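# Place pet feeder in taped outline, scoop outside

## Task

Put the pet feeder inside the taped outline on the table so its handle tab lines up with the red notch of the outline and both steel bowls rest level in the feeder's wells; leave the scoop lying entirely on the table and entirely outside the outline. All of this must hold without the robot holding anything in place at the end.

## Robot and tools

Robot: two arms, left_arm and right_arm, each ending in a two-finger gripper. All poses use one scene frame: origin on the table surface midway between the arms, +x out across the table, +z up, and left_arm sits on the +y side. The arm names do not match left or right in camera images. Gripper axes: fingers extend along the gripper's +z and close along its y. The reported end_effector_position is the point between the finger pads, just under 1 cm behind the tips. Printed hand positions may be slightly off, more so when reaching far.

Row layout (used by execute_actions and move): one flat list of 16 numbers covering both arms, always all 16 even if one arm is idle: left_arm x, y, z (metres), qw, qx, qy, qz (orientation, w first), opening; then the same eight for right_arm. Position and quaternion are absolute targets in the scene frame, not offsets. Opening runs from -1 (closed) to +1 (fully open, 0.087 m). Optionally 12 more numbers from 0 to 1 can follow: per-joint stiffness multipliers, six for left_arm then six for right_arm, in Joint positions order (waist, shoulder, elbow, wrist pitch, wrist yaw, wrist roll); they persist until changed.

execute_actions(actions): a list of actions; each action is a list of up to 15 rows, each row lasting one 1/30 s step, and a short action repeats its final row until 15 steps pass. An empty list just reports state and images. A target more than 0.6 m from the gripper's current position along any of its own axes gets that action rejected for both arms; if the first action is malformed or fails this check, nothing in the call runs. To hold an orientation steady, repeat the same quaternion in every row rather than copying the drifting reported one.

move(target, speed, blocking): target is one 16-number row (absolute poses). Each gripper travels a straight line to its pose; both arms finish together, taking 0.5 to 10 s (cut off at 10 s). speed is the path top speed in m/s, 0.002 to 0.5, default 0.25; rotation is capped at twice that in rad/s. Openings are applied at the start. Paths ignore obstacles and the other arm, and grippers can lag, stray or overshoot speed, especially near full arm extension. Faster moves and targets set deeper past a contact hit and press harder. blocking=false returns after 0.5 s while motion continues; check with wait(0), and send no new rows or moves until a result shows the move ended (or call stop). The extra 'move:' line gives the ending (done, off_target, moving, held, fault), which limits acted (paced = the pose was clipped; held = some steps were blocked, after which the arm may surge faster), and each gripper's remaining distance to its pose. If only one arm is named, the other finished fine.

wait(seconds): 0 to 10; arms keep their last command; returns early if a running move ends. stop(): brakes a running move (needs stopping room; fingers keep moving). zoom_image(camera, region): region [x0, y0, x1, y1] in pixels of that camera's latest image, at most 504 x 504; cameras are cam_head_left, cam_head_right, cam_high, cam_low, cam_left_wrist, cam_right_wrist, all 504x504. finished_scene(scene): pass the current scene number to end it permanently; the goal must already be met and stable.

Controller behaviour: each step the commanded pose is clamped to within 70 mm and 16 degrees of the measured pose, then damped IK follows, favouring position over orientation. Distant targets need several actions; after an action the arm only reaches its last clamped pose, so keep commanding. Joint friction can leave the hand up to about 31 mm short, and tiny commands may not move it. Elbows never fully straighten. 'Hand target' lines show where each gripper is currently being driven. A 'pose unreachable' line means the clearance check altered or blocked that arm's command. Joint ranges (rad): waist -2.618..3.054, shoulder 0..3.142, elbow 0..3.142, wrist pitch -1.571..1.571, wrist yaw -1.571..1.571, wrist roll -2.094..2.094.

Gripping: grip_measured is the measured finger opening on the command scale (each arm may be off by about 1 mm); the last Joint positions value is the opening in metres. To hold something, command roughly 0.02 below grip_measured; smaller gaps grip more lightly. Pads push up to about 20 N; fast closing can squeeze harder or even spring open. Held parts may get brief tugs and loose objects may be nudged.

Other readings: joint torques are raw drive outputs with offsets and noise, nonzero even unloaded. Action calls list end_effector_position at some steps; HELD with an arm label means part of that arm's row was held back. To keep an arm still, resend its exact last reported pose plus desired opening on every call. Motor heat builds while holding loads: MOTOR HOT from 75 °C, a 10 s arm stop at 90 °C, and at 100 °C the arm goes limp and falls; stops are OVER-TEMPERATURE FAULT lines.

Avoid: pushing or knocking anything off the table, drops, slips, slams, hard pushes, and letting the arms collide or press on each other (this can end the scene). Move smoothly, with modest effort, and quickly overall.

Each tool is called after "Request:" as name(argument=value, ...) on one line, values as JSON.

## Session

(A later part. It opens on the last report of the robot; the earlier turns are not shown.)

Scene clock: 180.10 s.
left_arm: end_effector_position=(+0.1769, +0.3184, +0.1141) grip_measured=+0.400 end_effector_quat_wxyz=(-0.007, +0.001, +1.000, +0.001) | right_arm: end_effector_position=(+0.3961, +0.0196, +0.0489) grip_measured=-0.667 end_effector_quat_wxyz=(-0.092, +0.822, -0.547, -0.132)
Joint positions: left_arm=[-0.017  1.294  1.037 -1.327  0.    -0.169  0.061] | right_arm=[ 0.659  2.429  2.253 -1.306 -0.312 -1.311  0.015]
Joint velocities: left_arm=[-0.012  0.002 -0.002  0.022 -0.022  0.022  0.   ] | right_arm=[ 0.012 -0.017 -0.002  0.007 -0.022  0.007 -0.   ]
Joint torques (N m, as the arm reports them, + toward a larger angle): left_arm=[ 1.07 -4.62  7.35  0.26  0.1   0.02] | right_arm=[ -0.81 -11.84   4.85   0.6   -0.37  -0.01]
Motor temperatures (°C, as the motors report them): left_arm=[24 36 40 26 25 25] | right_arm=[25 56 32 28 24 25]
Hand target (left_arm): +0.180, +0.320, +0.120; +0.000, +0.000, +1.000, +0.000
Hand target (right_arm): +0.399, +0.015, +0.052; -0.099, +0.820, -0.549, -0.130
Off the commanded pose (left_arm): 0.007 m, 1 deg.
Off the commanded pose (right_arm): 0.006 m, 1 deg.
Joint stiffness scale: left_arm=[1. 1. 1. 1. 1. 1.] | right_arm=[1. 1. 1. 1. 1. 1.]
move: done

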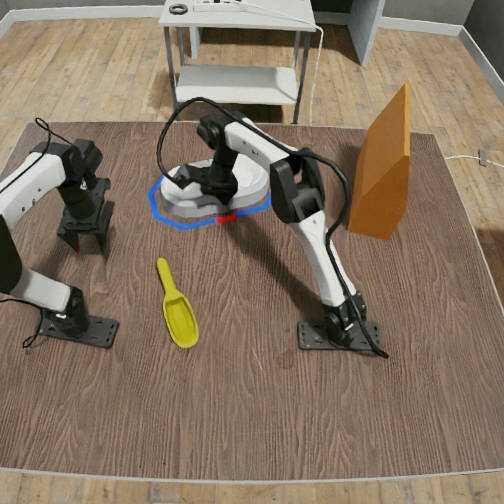

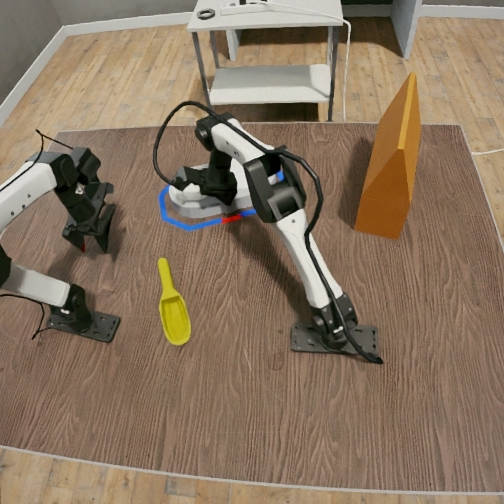

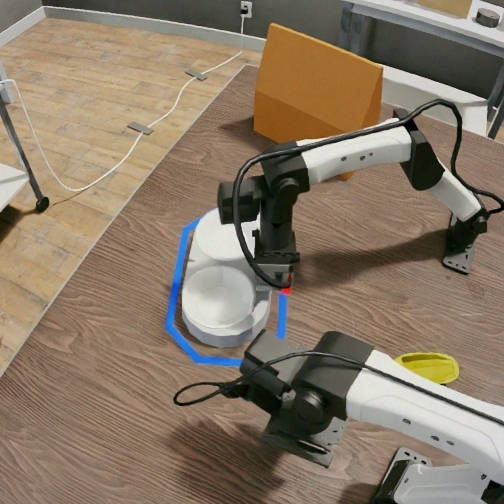

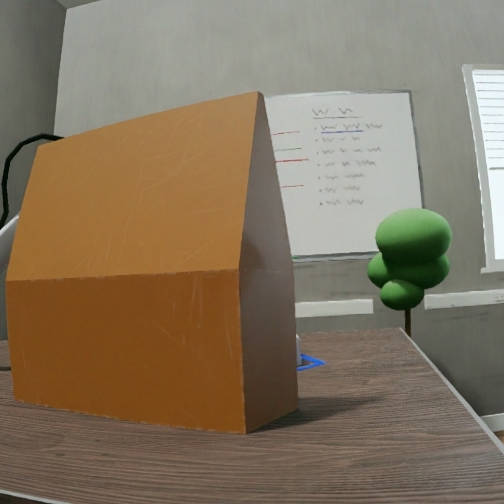

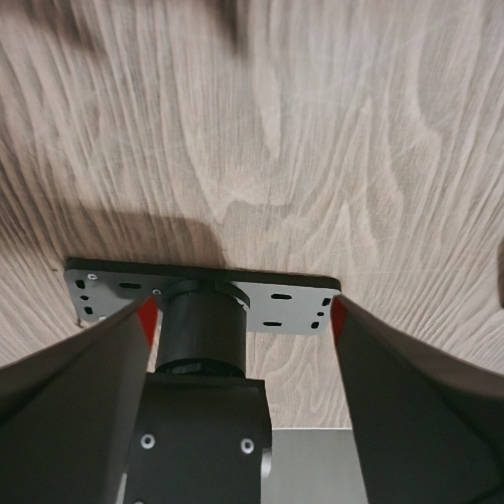

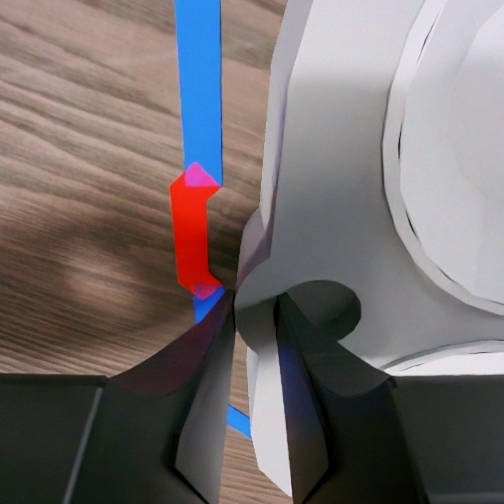

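Request:
execute_actions(actions=[])

Request:
move(target=[0.18,0.32,0.12,0,0,1,0,0.4,0.401,0.021,0.050,0.085,-0.845,0.508,0.141,-0.72], speed=0.05)

Scene clock: 199.50 s.
left_arm: end_effector_position=(+0.1769, +0.3184, +0.1141) grip_measured=+0.400 end_effector_quat_wxyz=(-0.007, +0.001, +1.000, +0.001) | right_arm: end_effector_position=(+0.3961, +0.0196, +0.0490) grip_measured=-0.667 end_effector_quat_wxyz=(-0.092, +0.822, -0.547, -0.132)
Joint positions: left_arm=[-0.017  1.294  1.037 -1.327  0.    -0.169  0.061] | right_arm=[ 0.659  2.429  2.253 -1.306 -0.312 -1.311  0.015]
Joint velocities: left_arm=[ 0.007 -0.002  0.007 -0.007 -0.066 -0.051  0.001] | right_arm=[ 0.002 -0.012  0.002 -0.007  0.022 -0.007  0.001]
Joint torques (N m, as the arm reports them, + toward a larger angle): left_arm=[ 1.06 -4.59  7.48  0.23  0.1   0.03] | right_arm=[ -0.9  -11.8    4.88   0.61  -0.42  -0.14]
Motor temperatures (°C, as the motors report them): left_arm=[24 36 41 26 25 25] | right_arm=[25 59 31 28 24 25]
Hand target (left_arm): +0.180, +0.320, +0.120; +0.000, +0.000, +1.000, +0.000
Hand target (right_arm): +0.399, +0.015, +0.052; -0.099, +0.820, -0.549, -0.130
Off the commanded pose (left_arm): 0.007 m, 1 deg.
Off the commanded pose (right_arm): 0.006 m, 1 deg.
Joint stiffness scale: left_arm=[1. 1. 1. 1. 1. 1.] | right_arm=[1. 1. 1. 1. 1. 1.]

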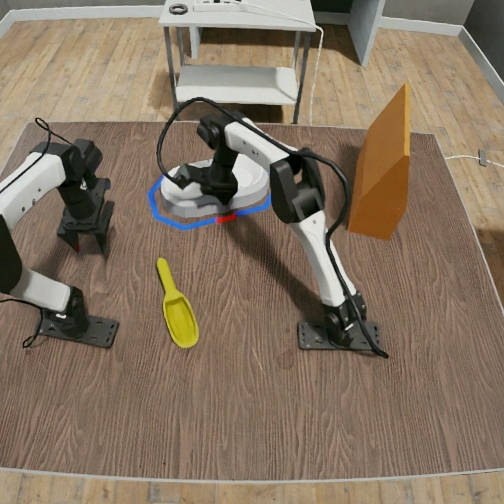

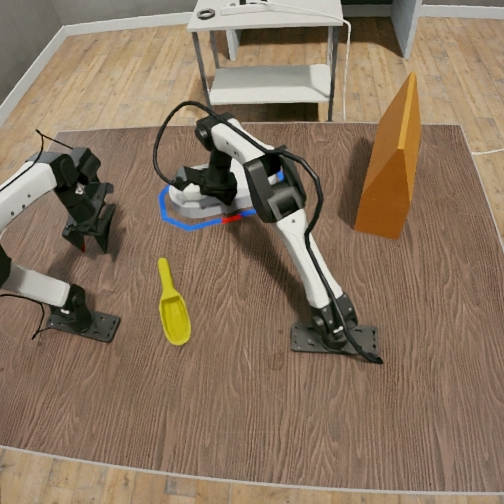

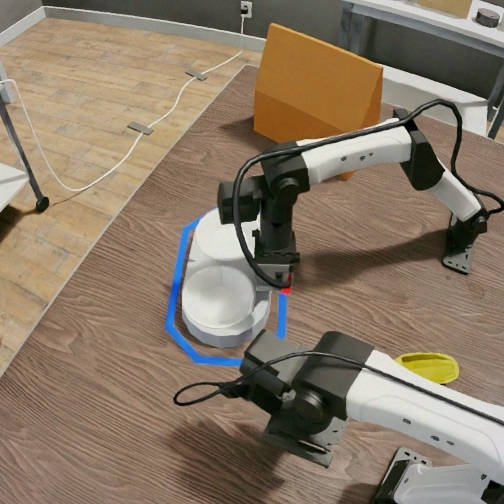

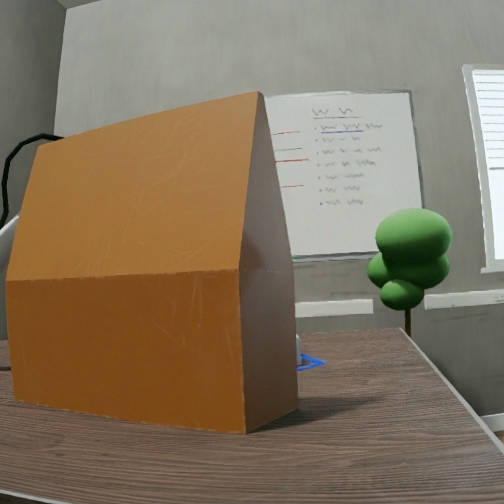

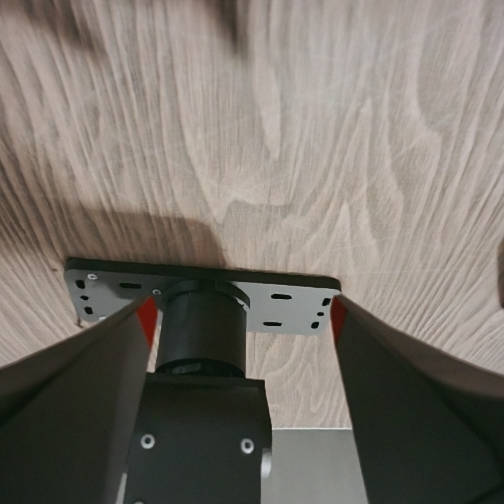

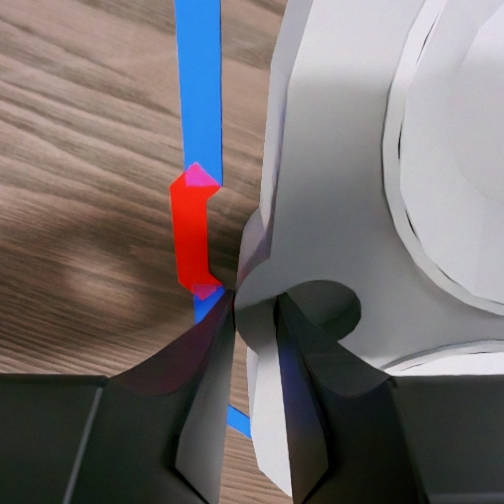

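Scene clock: 200.73 s.
left_arm: end_effector_position=(+0.1769, +0.3184, +0.1141) grip_measured=+0.400 end_effector_quat_wxyz=(-0.007, +0.001, +1.000, +0.001) | right_arm: end_effector_position=(+0.3976, +0.0201, +0.0491) grip_measured=-0.668 end_effector_quat_wxyz=(-0.081, +0.842, -0.517, -0.136)
Joint positions: left_arm=[-0.017  1.294  1.037 -1.327  0.    -0.169  0.061] | right_arm=[ 0.659  2.479  2.345 -1.385 -0.313 -1.39   0.015]
Joint velocities: left_arm=[-0.007  0.007 -0.017  0.051 -0.007 -0.022 -0.001] | right_arm=[-0.007  0.007  0.017 -0.022  0.022 -0.007 -0.001]
Joint torques (N m, as the arm reports them, + toward a larger angle): left_arm=[ 1.15 -4.68  7.46  0.25  0.11  0.04] | right_arm=[ -0.41 -10.01   9.1    0.2   -0.56  -0.27]
Motor temperatures (°C, as the motors report them): left_arm=[24 36 41 26 25 25] | right_arm=[25 58 31 28 24 25]
Hand target (left_arm): +0.180, +0.320, +0.120; +0.000, +0.000, +1.000, +0.000
Hand target (right_arm): +0.401, +0.021, +0.050; -0.086, +0.845, -0.508, -0.140
Off the commanded pose (left_arm): 0.007 m, 1 deg.
Off the commanded pose (right_arm): 0.004 m, 1 deg.
Joint stiffness scale: left_arm=[1. 1. 1. 1. 1. 1.] | right_arm=[1. 1. 1. 1. 1. 1.]
move: done

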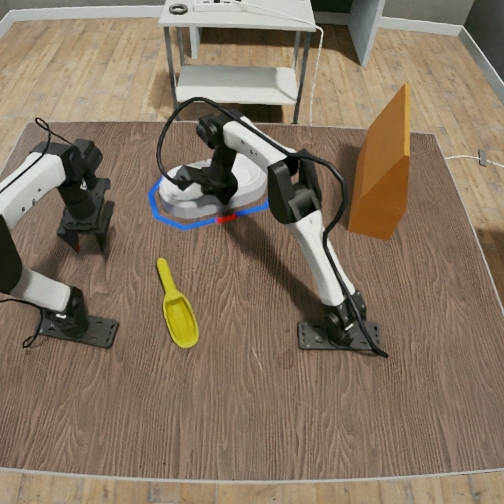

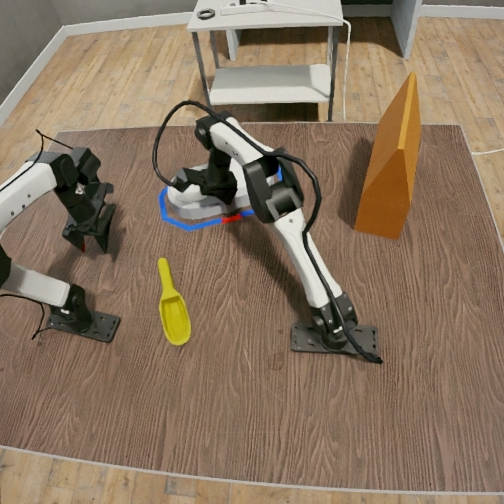

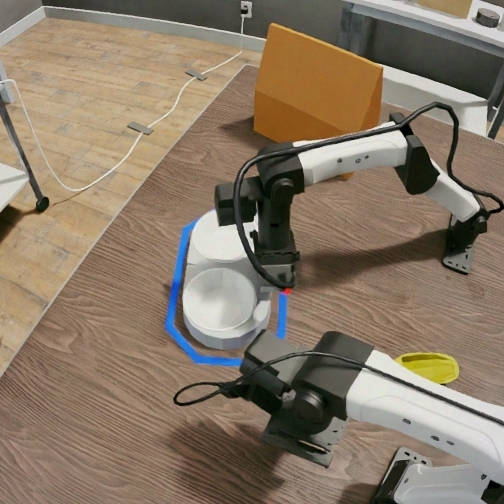

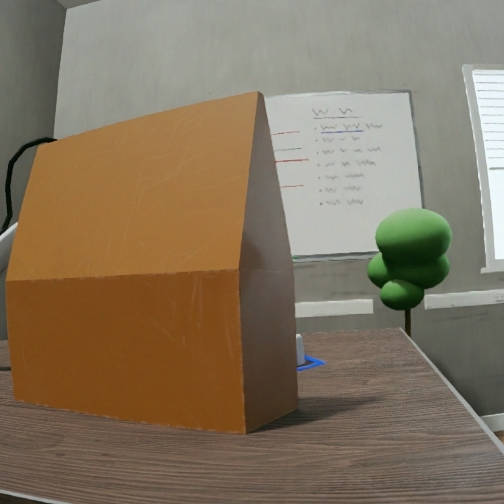

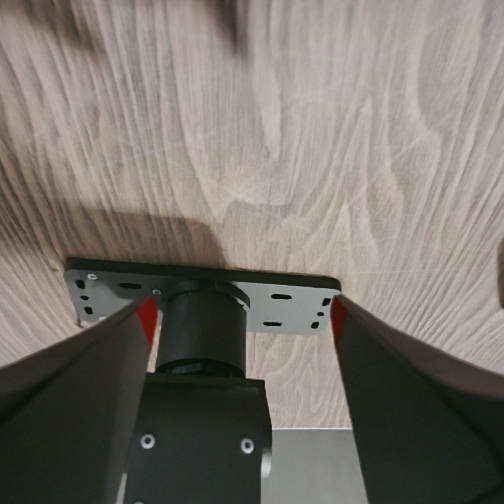

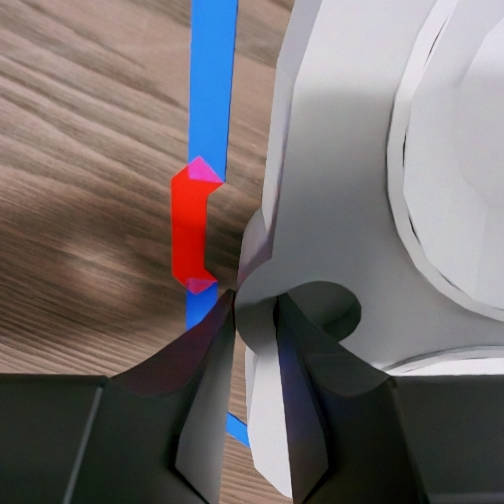

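Request:
move(target=[0.18,0.32,0.12,0,0,1,0,0.4,0.403,0.022,0.051,0.082,-0.858,0.486,0.143,-0.72], speed=0.05)

Request:
move(target=[0.18,0.32,0.12,0,0,1,0,0.4,0.403,0.022,0.053,0.082,-0.858,0.486,0.143,-0.35], speed=0.05)

Request:
move(target=[0.18,0.32,0.12,0,0,1,0,0.4,0.400,0.021,0.12,0.082,-0.858,0.486,0.143,-0.35], speed=0.1)

Request:
move(target=[0.18,0.32,0.12,0,0,1,0,0.4,0.47,0.04,0.27,0.363,-0.278,0.882,0.114,1], speed=0.3)

Scene clock: 215.57 s.
left_arm: end_effector_position=(+0.1769, +0.3184, +0.1141) grip_measured=+0.400 end_effector_quat_wxyz=(-0.007, +0.001, +1.000, +0.001) | right_arm: end_effector_position=(+0.3995, +0.0211, +0.0490) grip_measured=-0.668 end_effector_quat_wxyz=(-0.076, +0.855, -0.494, -0.137)
Joint positions: left_arm=[-0.017  1.294  1.037 -1.327  0.    -0.169  0.061] | right_arm=[ 0.659  2.514  2.409 -1.433 -0.313 -1.446  0.015]
Joint velocities: left_arm=[ 0.002 -0.002  0.002 -0.022 -0.007 -0.007  0.001] | right_arm=[-0.032  0.027  0.027 -0.051 -0.007  0.022  0.001]
Joint torques (N m, as the arm reports them, + toward a larger angle): left_arm=[ 1.16 -4.74  7.37  0.26  0.09  0.02] | right_arm=[ -0.71 -10.25   9.1    0.16  -0.59  -0.25]
Motor temperatures (°C, as the motors report them): left_arm=[24 35 41 26 25 25] | right_arm=[25 56 34 27 24 25]
Hand target (left_arm): +0.180, +0.320, +0.120; +0.000, +0.000, +1.000, +0.000
Hand target (right_arm): +0.403, +0.022, +0.051; -0.083, +0.858, -0.486, -0.142
Off the commanded pose (left_arm): 0.007 m, 1 deg.
Off the commanded pose (right_arm): 0.004 m, 1 deg.
Joint stiffness scale: left_arm=[1. 1. 1. 1. 1. 1.] | right_arm=[1. 1. 1. 1. 1. 1.]
move: done

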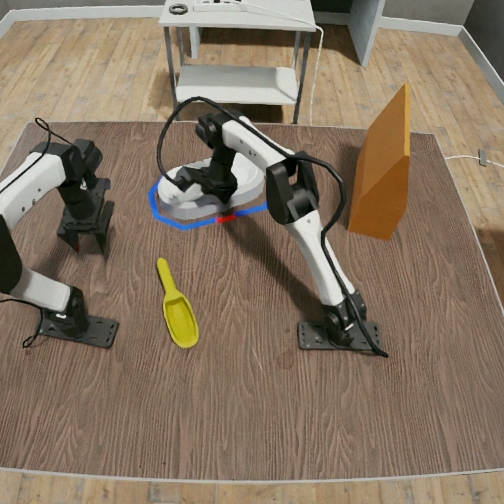

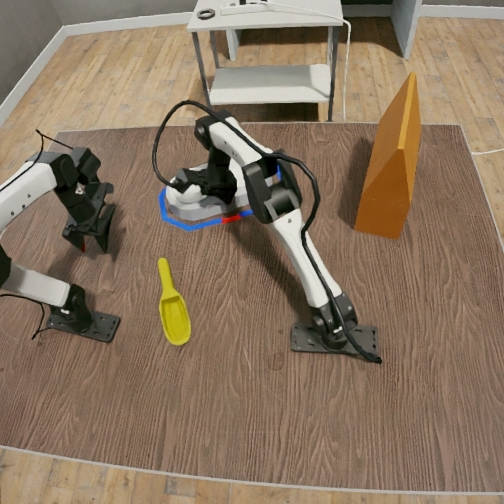

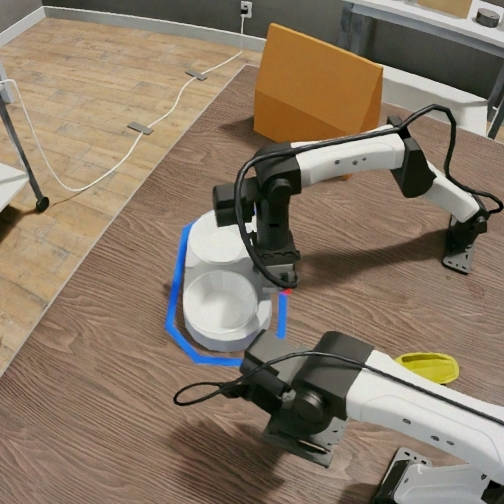

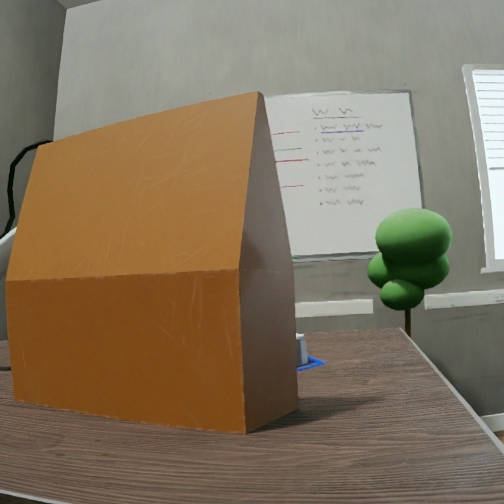

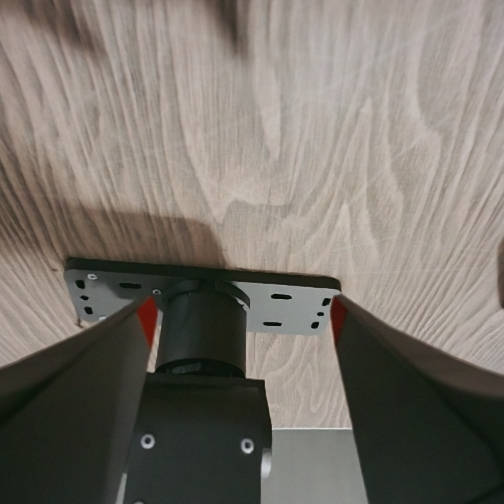

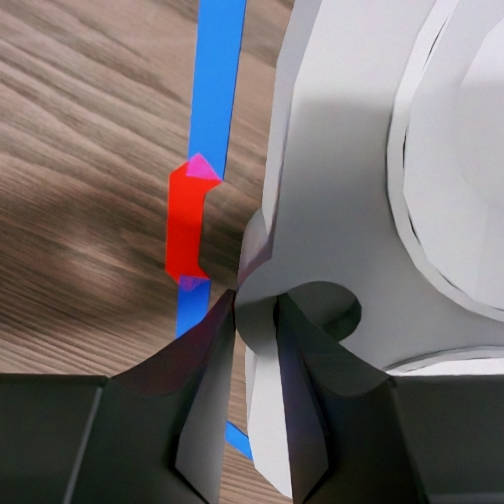

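Scene clock: 216.30 s.
left_arm: end_effector_position=(+0.1769, +0.3184, +0.1141) grip_measured=+0.400 end_effector_quat_wxyz=(-0.007, +0.001, +1.000, +0.001) | right_arm: end_effector_position=(+0.4001, +0.0224, +0.0506) grip_measured=-0.350 end_effector_quat_wxyz=(-0.078, +0.858, -0.488, -0.138)
Joint positions: left_arm=[-0.017  1.294  1.037 -1.327  0.    -0.169  0.061] | right_arm=[ 0.659  2.52   2.427 -1.444 -0.317 -1.46   0.028]
Joint velocities: left_arm=[ 0.002  0.002 -0.022  0.037  0.022 -0.007 -0.   ] | right_arm=[-0.002  0.002  0.002  0.007 -0.007 -0.037  0.001]
Joint torques (N m, as the arm reports them, + toward a larger angle): left_arm=[ 1.14 -4.68  7.4   0.27  0.09 -0.03] | right_arm=[ -0.57 -10.14   8.84   0.12  -0.53  -0.15]
Motor temperatures (°C, as the motors report them): left_arm=[24 35 41 26 25 25] | right_arm=[25 56 34 27 24 25]
Hand target (left_arm): +0.180, +0.320, +0.120; +0.000, +0.000, +1.000, +0.000
Hand target (right_arm): +0.403, +0.022, +0.053; -0.083, +0.858, -0.486, -0.143
Off the commanded pose (left_arm): 0.007 m, 1 deg.
Off the commanded pose (right_arm): 0.004 m, 1 deg.
Joint stiffness scale: left_arm=[1. 1. 1. 1. 1. 1.] | right_arm=[1. 1. 1. 1. 1. 1.]
move: done

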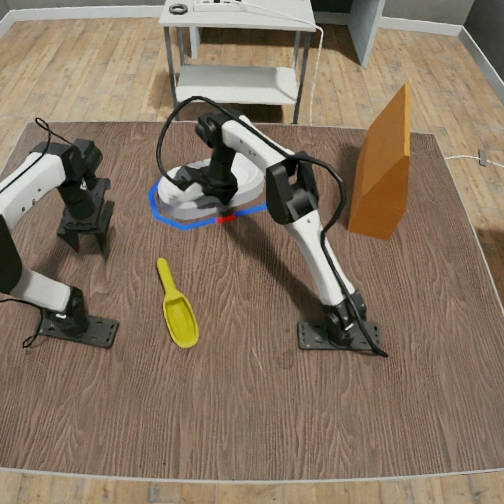

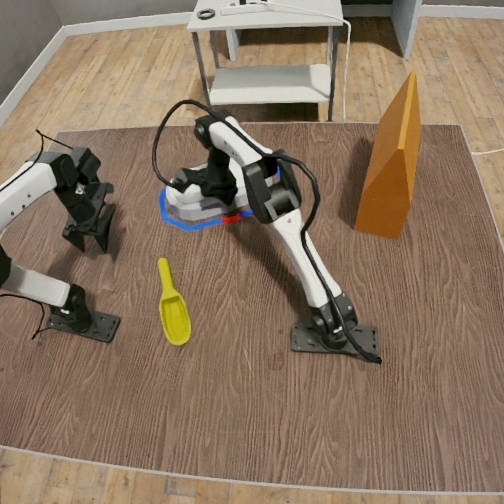

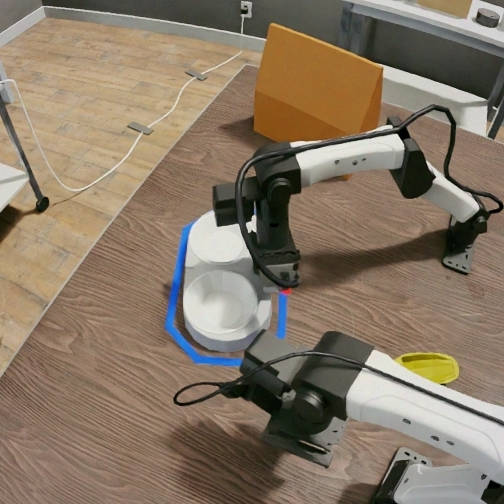

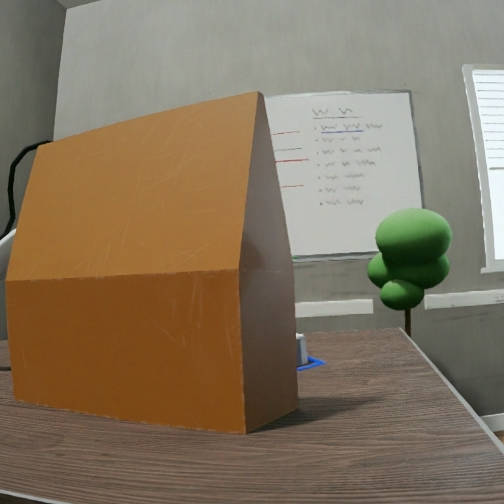

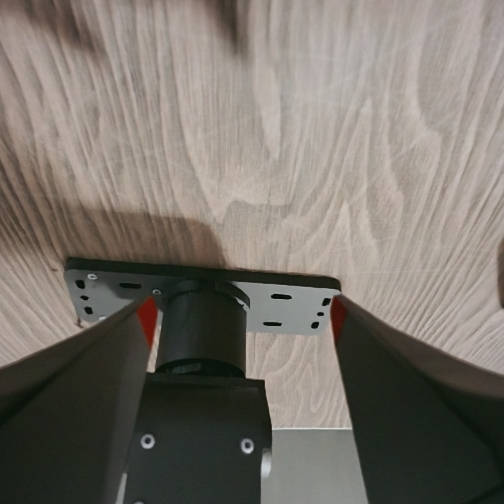

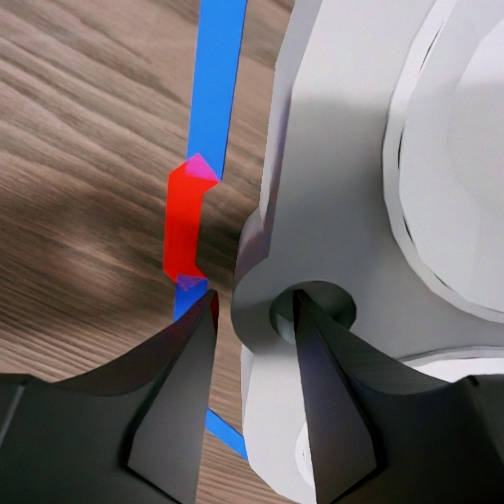

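Scene clock: 217.40 s.
left_arm: end_effector_position=(+0.1769, +0.3184, +0.1141) grip_measured=+0.400 end_effector_quat_wxyz=(-0.007, +0.001, +1.000, +0.001) | right_arm: end_effector_position=(+0.3992, +0.0217, +0.1086) grip_measured=-0.350 end_effector_quat_wxyz=(-0.113, +0.860, -0.483, -0.123)
Joint positions: left_arm=[-0.017  1.294  1.037 -1.327  0.    -0.169  0.061] | right_arm=[ 0.659  2.457  2.543 -1.545 -0.317 -1.458  0.028]
Joint velocities: left_arm=[-0.002 -0.007 -0.012 -0.037 -0.037 -0.066  0.   ] | right_arm=[ 0.002  0.002 -0.002 -0.022  0.007 -0.037  0.   ]
Joint torques (N m, as the arm reports them, + toward a larger angle): left_arm=[ 1.14 -4.74  7.39  0.27  0.12  0.01] | right_arm=[ -0.33 -11.61   8.17   0.33  -0.53   0.1 ]
Motor temperatures (°C, as the motors report them): left_arm=[24 35 41 26 25 25] | right_arm=[25 56 34 27 24 25]
Hand target (left_arm): +0.180, +0.320, +0.120; +0.000, +0.000, +1.000, +0.000
Hand target (right_arm): +0.399, +0.020, +0.120; -0.123, +0.856, -0.487, -0.124
Off the commanded pose (left_arm): 0.007 m, 1 deg.
Off the commanded pose (right_arm): 0.011 m, 4 deg.
Joint stiffness scale: left_arm=[1. 1. 1. 1. 1. 1.] | right_arm=[1. 1. 1. 1. 1. 1.]
joint sent to its limit (right arm) — the command would take joint 4 (wrist pitch) past its lower limit, so that joint was sent only as far as its limit.
move: off_target (right_arm)

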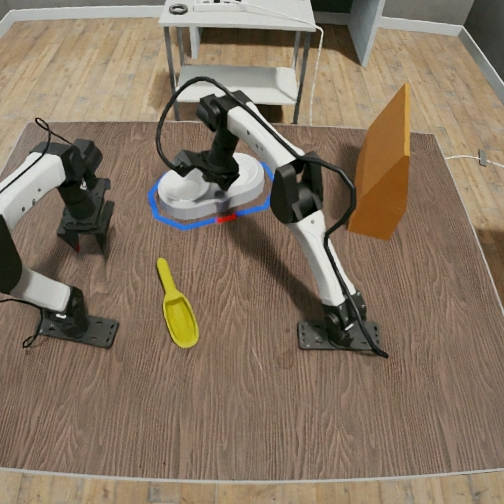

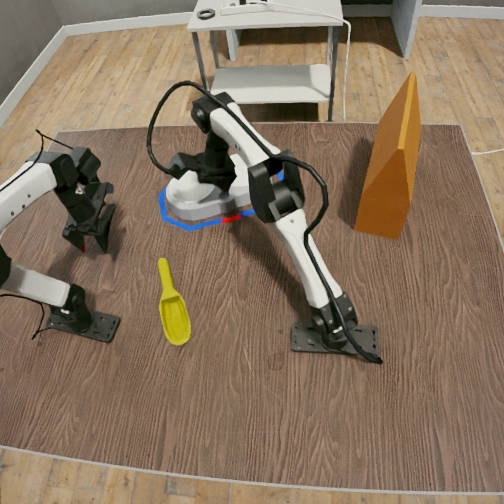

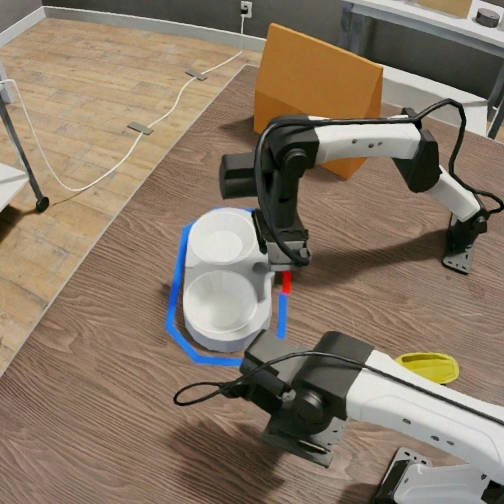

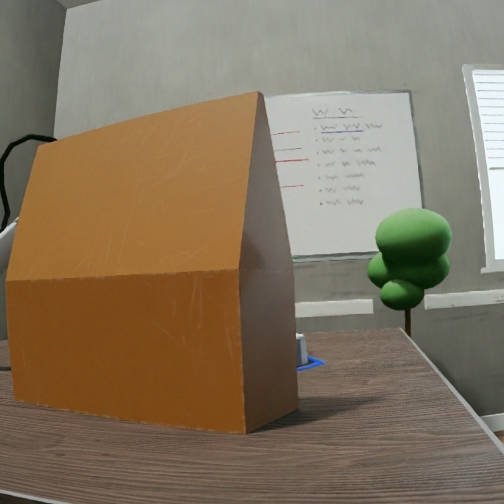

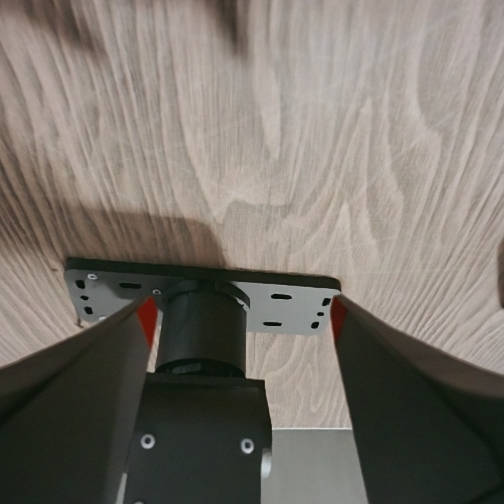

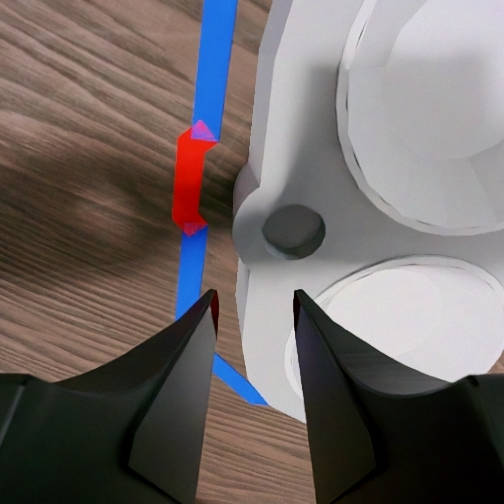

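Scene clock: 220.57 s.
left_arm: end_effector_position=(+0.1769, +0.3184, +0.1141) grip_measured=+0.400 end_effector_quat_wxyz=(-0.007, +0.001, +1.000, +0.001) | right_arm: end_effector_position=(+0.4633, +0.0336, +0.2661) grip_measured=+0.992 end_effector_quat_wxyz=(+0.373, -0.281, +0.876, +0.123)
Joint positions: left_arm=[-0.017  1.294  1.037 -1.327  0.    -0.169  0.061] | right_arm=[ 0.631  2.36   2.855 -1.26  -0.011 -0.001  0.087]
Joint velocities: left_arm=[ 0.007 -0.017  0.007  0.007  0.051  0.081 -0.   ] | right_arm=[-0.007 -0.007  0.017  0.007  0.066  0.022 -0.   ]
Joint torques (N m, as the arm reports them, + toward a larger angle): left_arm=[ 1.07 -4.66  7.45  0.28  0.07  0.03] | right_arm=[ 0.53 -9.    8.67  1.89  0.    0.08]
Motor temperatures (°C, as the motors report them): left_arm=[24 35 41 26 25 25] | right_arm=[25 57 34 28 24 25]
Hand target (left_arm): +0.180, +0.320, +0.120; +0.000, +0.000, +1.000, +0.000
Hand target (right_arm): +0.468, +0.040, +0.272; +0.389, -0.274, +0.870, +0.127
Off the commanded pose (left_arm): 0.007 m, 1 deg.
Off the commanded pose (right_arm): 0.010 m, 2 deg.
Joint stiffness scale: left_arm=[1. 1. 1. 1. 1. 1.] | right_arm=[1. 1. 1. 1. 1. 1.]
elbow stopped short (right arm): the move would have taken joint 3 (elbow) straighter than the controller allows; a more bent joint 3 avoids this.
move: done

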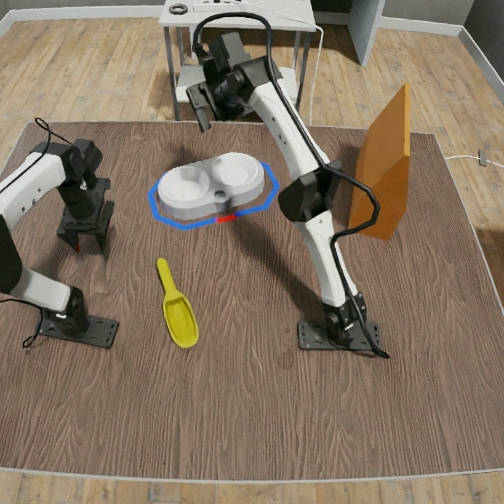

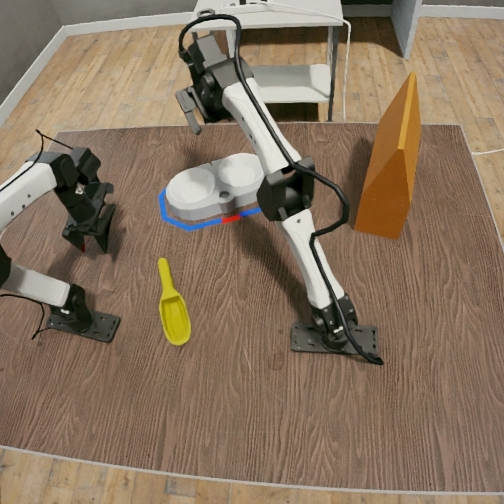

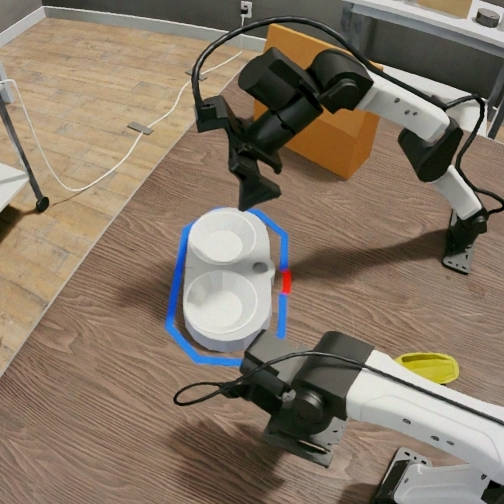

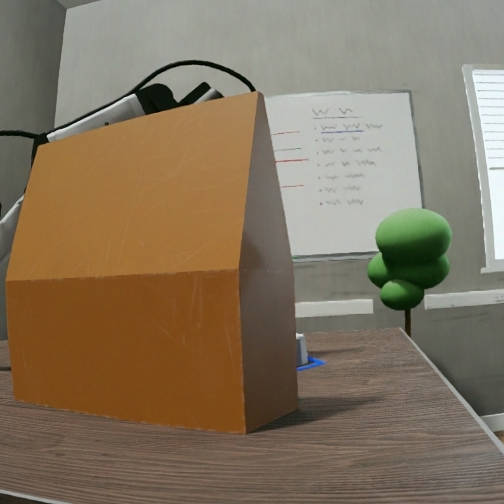

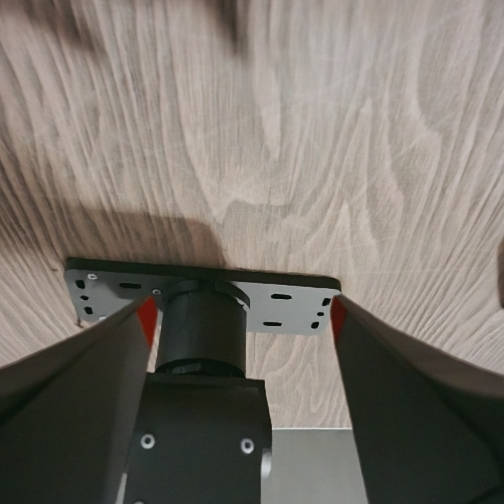

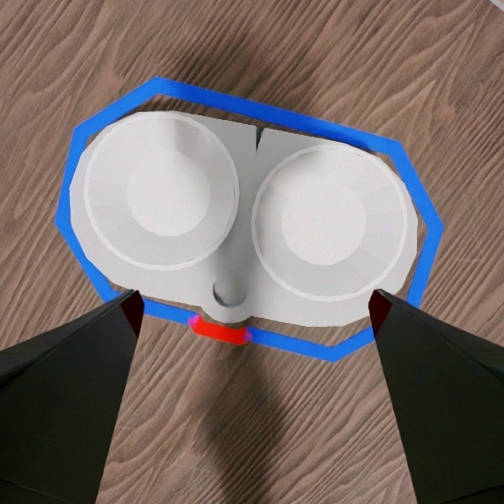

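Request:
zoom_image(camera="cam_high", region=[150,190,320,380])

Request:
zoom_image(camera="cam_head_left", region=[140,140,290,240])

Region (150, 190, 320, 380) of cam_high's 504x504 image, scaled by 2.653, with more detail than that image has; it fills the left 451 columns of this view, and the rest is white.

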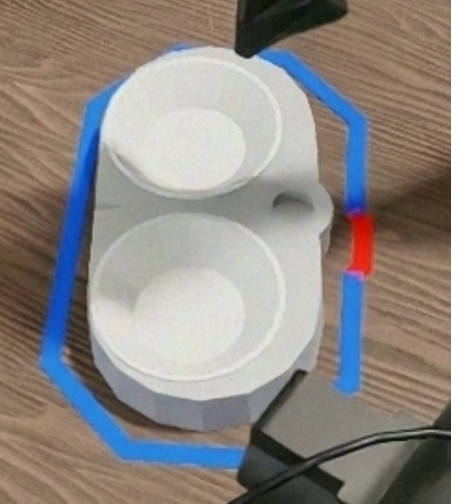

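Region (140, 140, 290, 240) of cam_head_left's 504x504 image, scaled by 3.360, with more detail than that image has.

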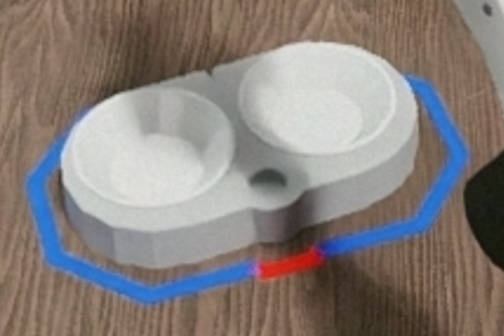

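Request:
move(target=[0.33,0.10,0.035,0.1,-0.19,0.976,0.02,-1,0.25,-0.25,0.2,0.1,0,0.995,0,1], speed=0.25)

Scene clock: 246.40 s.
left_arm: end_effector_position=(+0.3297, +0.1096, +0.0372) grip_measured=-1.000 end_effector_quat_wxyz=(+0.095, -0.187, +0.977, +0.022) | right_arm: end_effector_position=(+0.2653, -0.2499, +0.1985) grip_measured=+0.992 end_effector_quat_wxyz=(+0.108, +0.003, +0.994, -0.002)
Joint positions: left_arm=[-0.504  2.048  1.58  -1.009 -0.172 -1.029  0.   ] | right_arm=[ 0.149  1.477  1.538 -1.418  0.034  0.134  0.087]
Joint velocities: left_arm=[-0.007 -0.002  0.002  0.022 -0.007 -0.007  0.   ] | right_arm=[-0.002 -0.007 -0.012 -0.051 -0.095 -0.007 -0.   ]
Joint torques (N m, as the arm reports them, + toward a larger angle): left_arm=[ -0.24 -10.5    7.58   0.6   -0.08  -0.11] | right_arm=[-0.51 -5.56  5.21  0.62 -0.01 -0.23]
Motor temperatures (°C, as the motors report them): left_arm=[24 35 42 26 25 25] | right_arm=[25 53 36 31 24 25]
Hand target (left_arm): +0.334, +0.104, +0.036; +0.101, -0.189, +0.976, +0.022
Hand target (right_arm): +0.258, -0.254, +0.198; +0.104, +0.001, +0.995, -0.008
Off the commanded pose (left_arm): 0.010 m, 1 deg.
Off the commanded pose (right_arm): 0.015 m, 1 deg.
Joint stiffness scale: left_arm=[1. 1. 1. 1. 1. 1.] | right_arm=[1. 1. 1. 1. 1. 1.]
move: off_target (right_arm)

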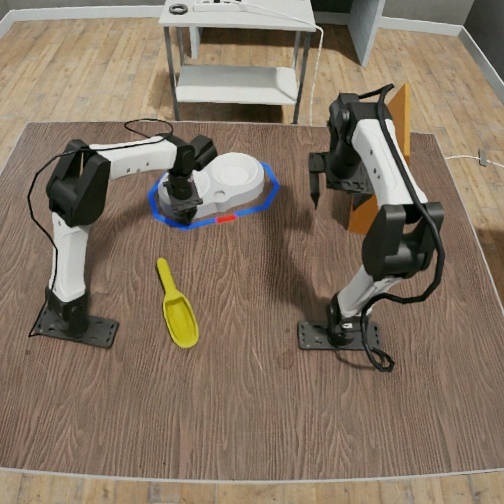

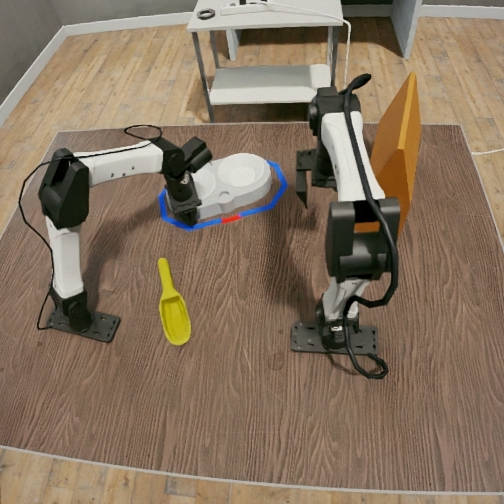

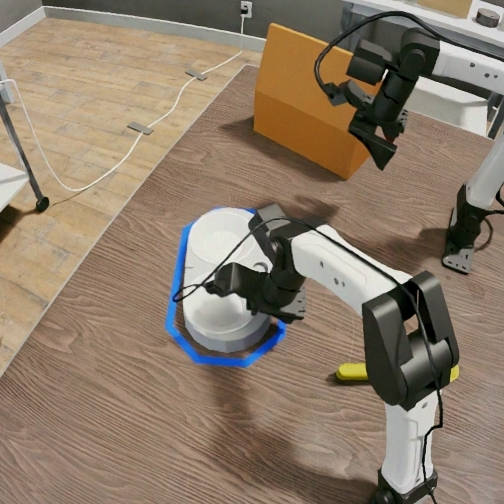

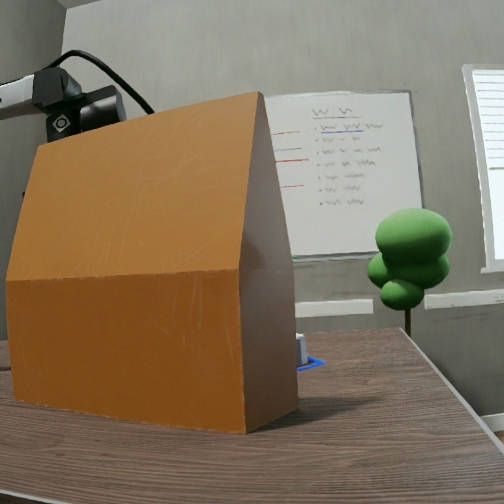

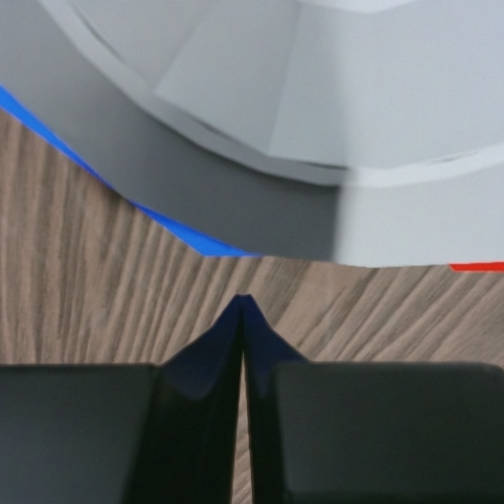

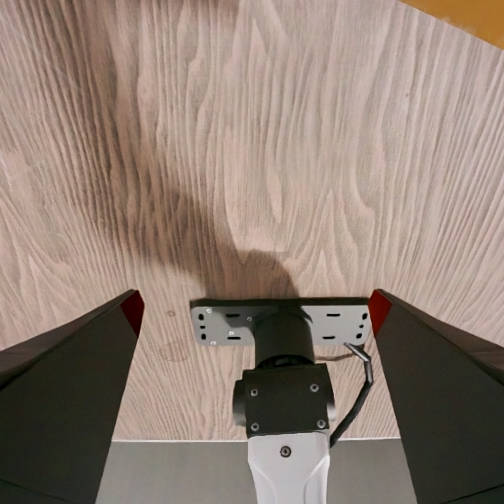

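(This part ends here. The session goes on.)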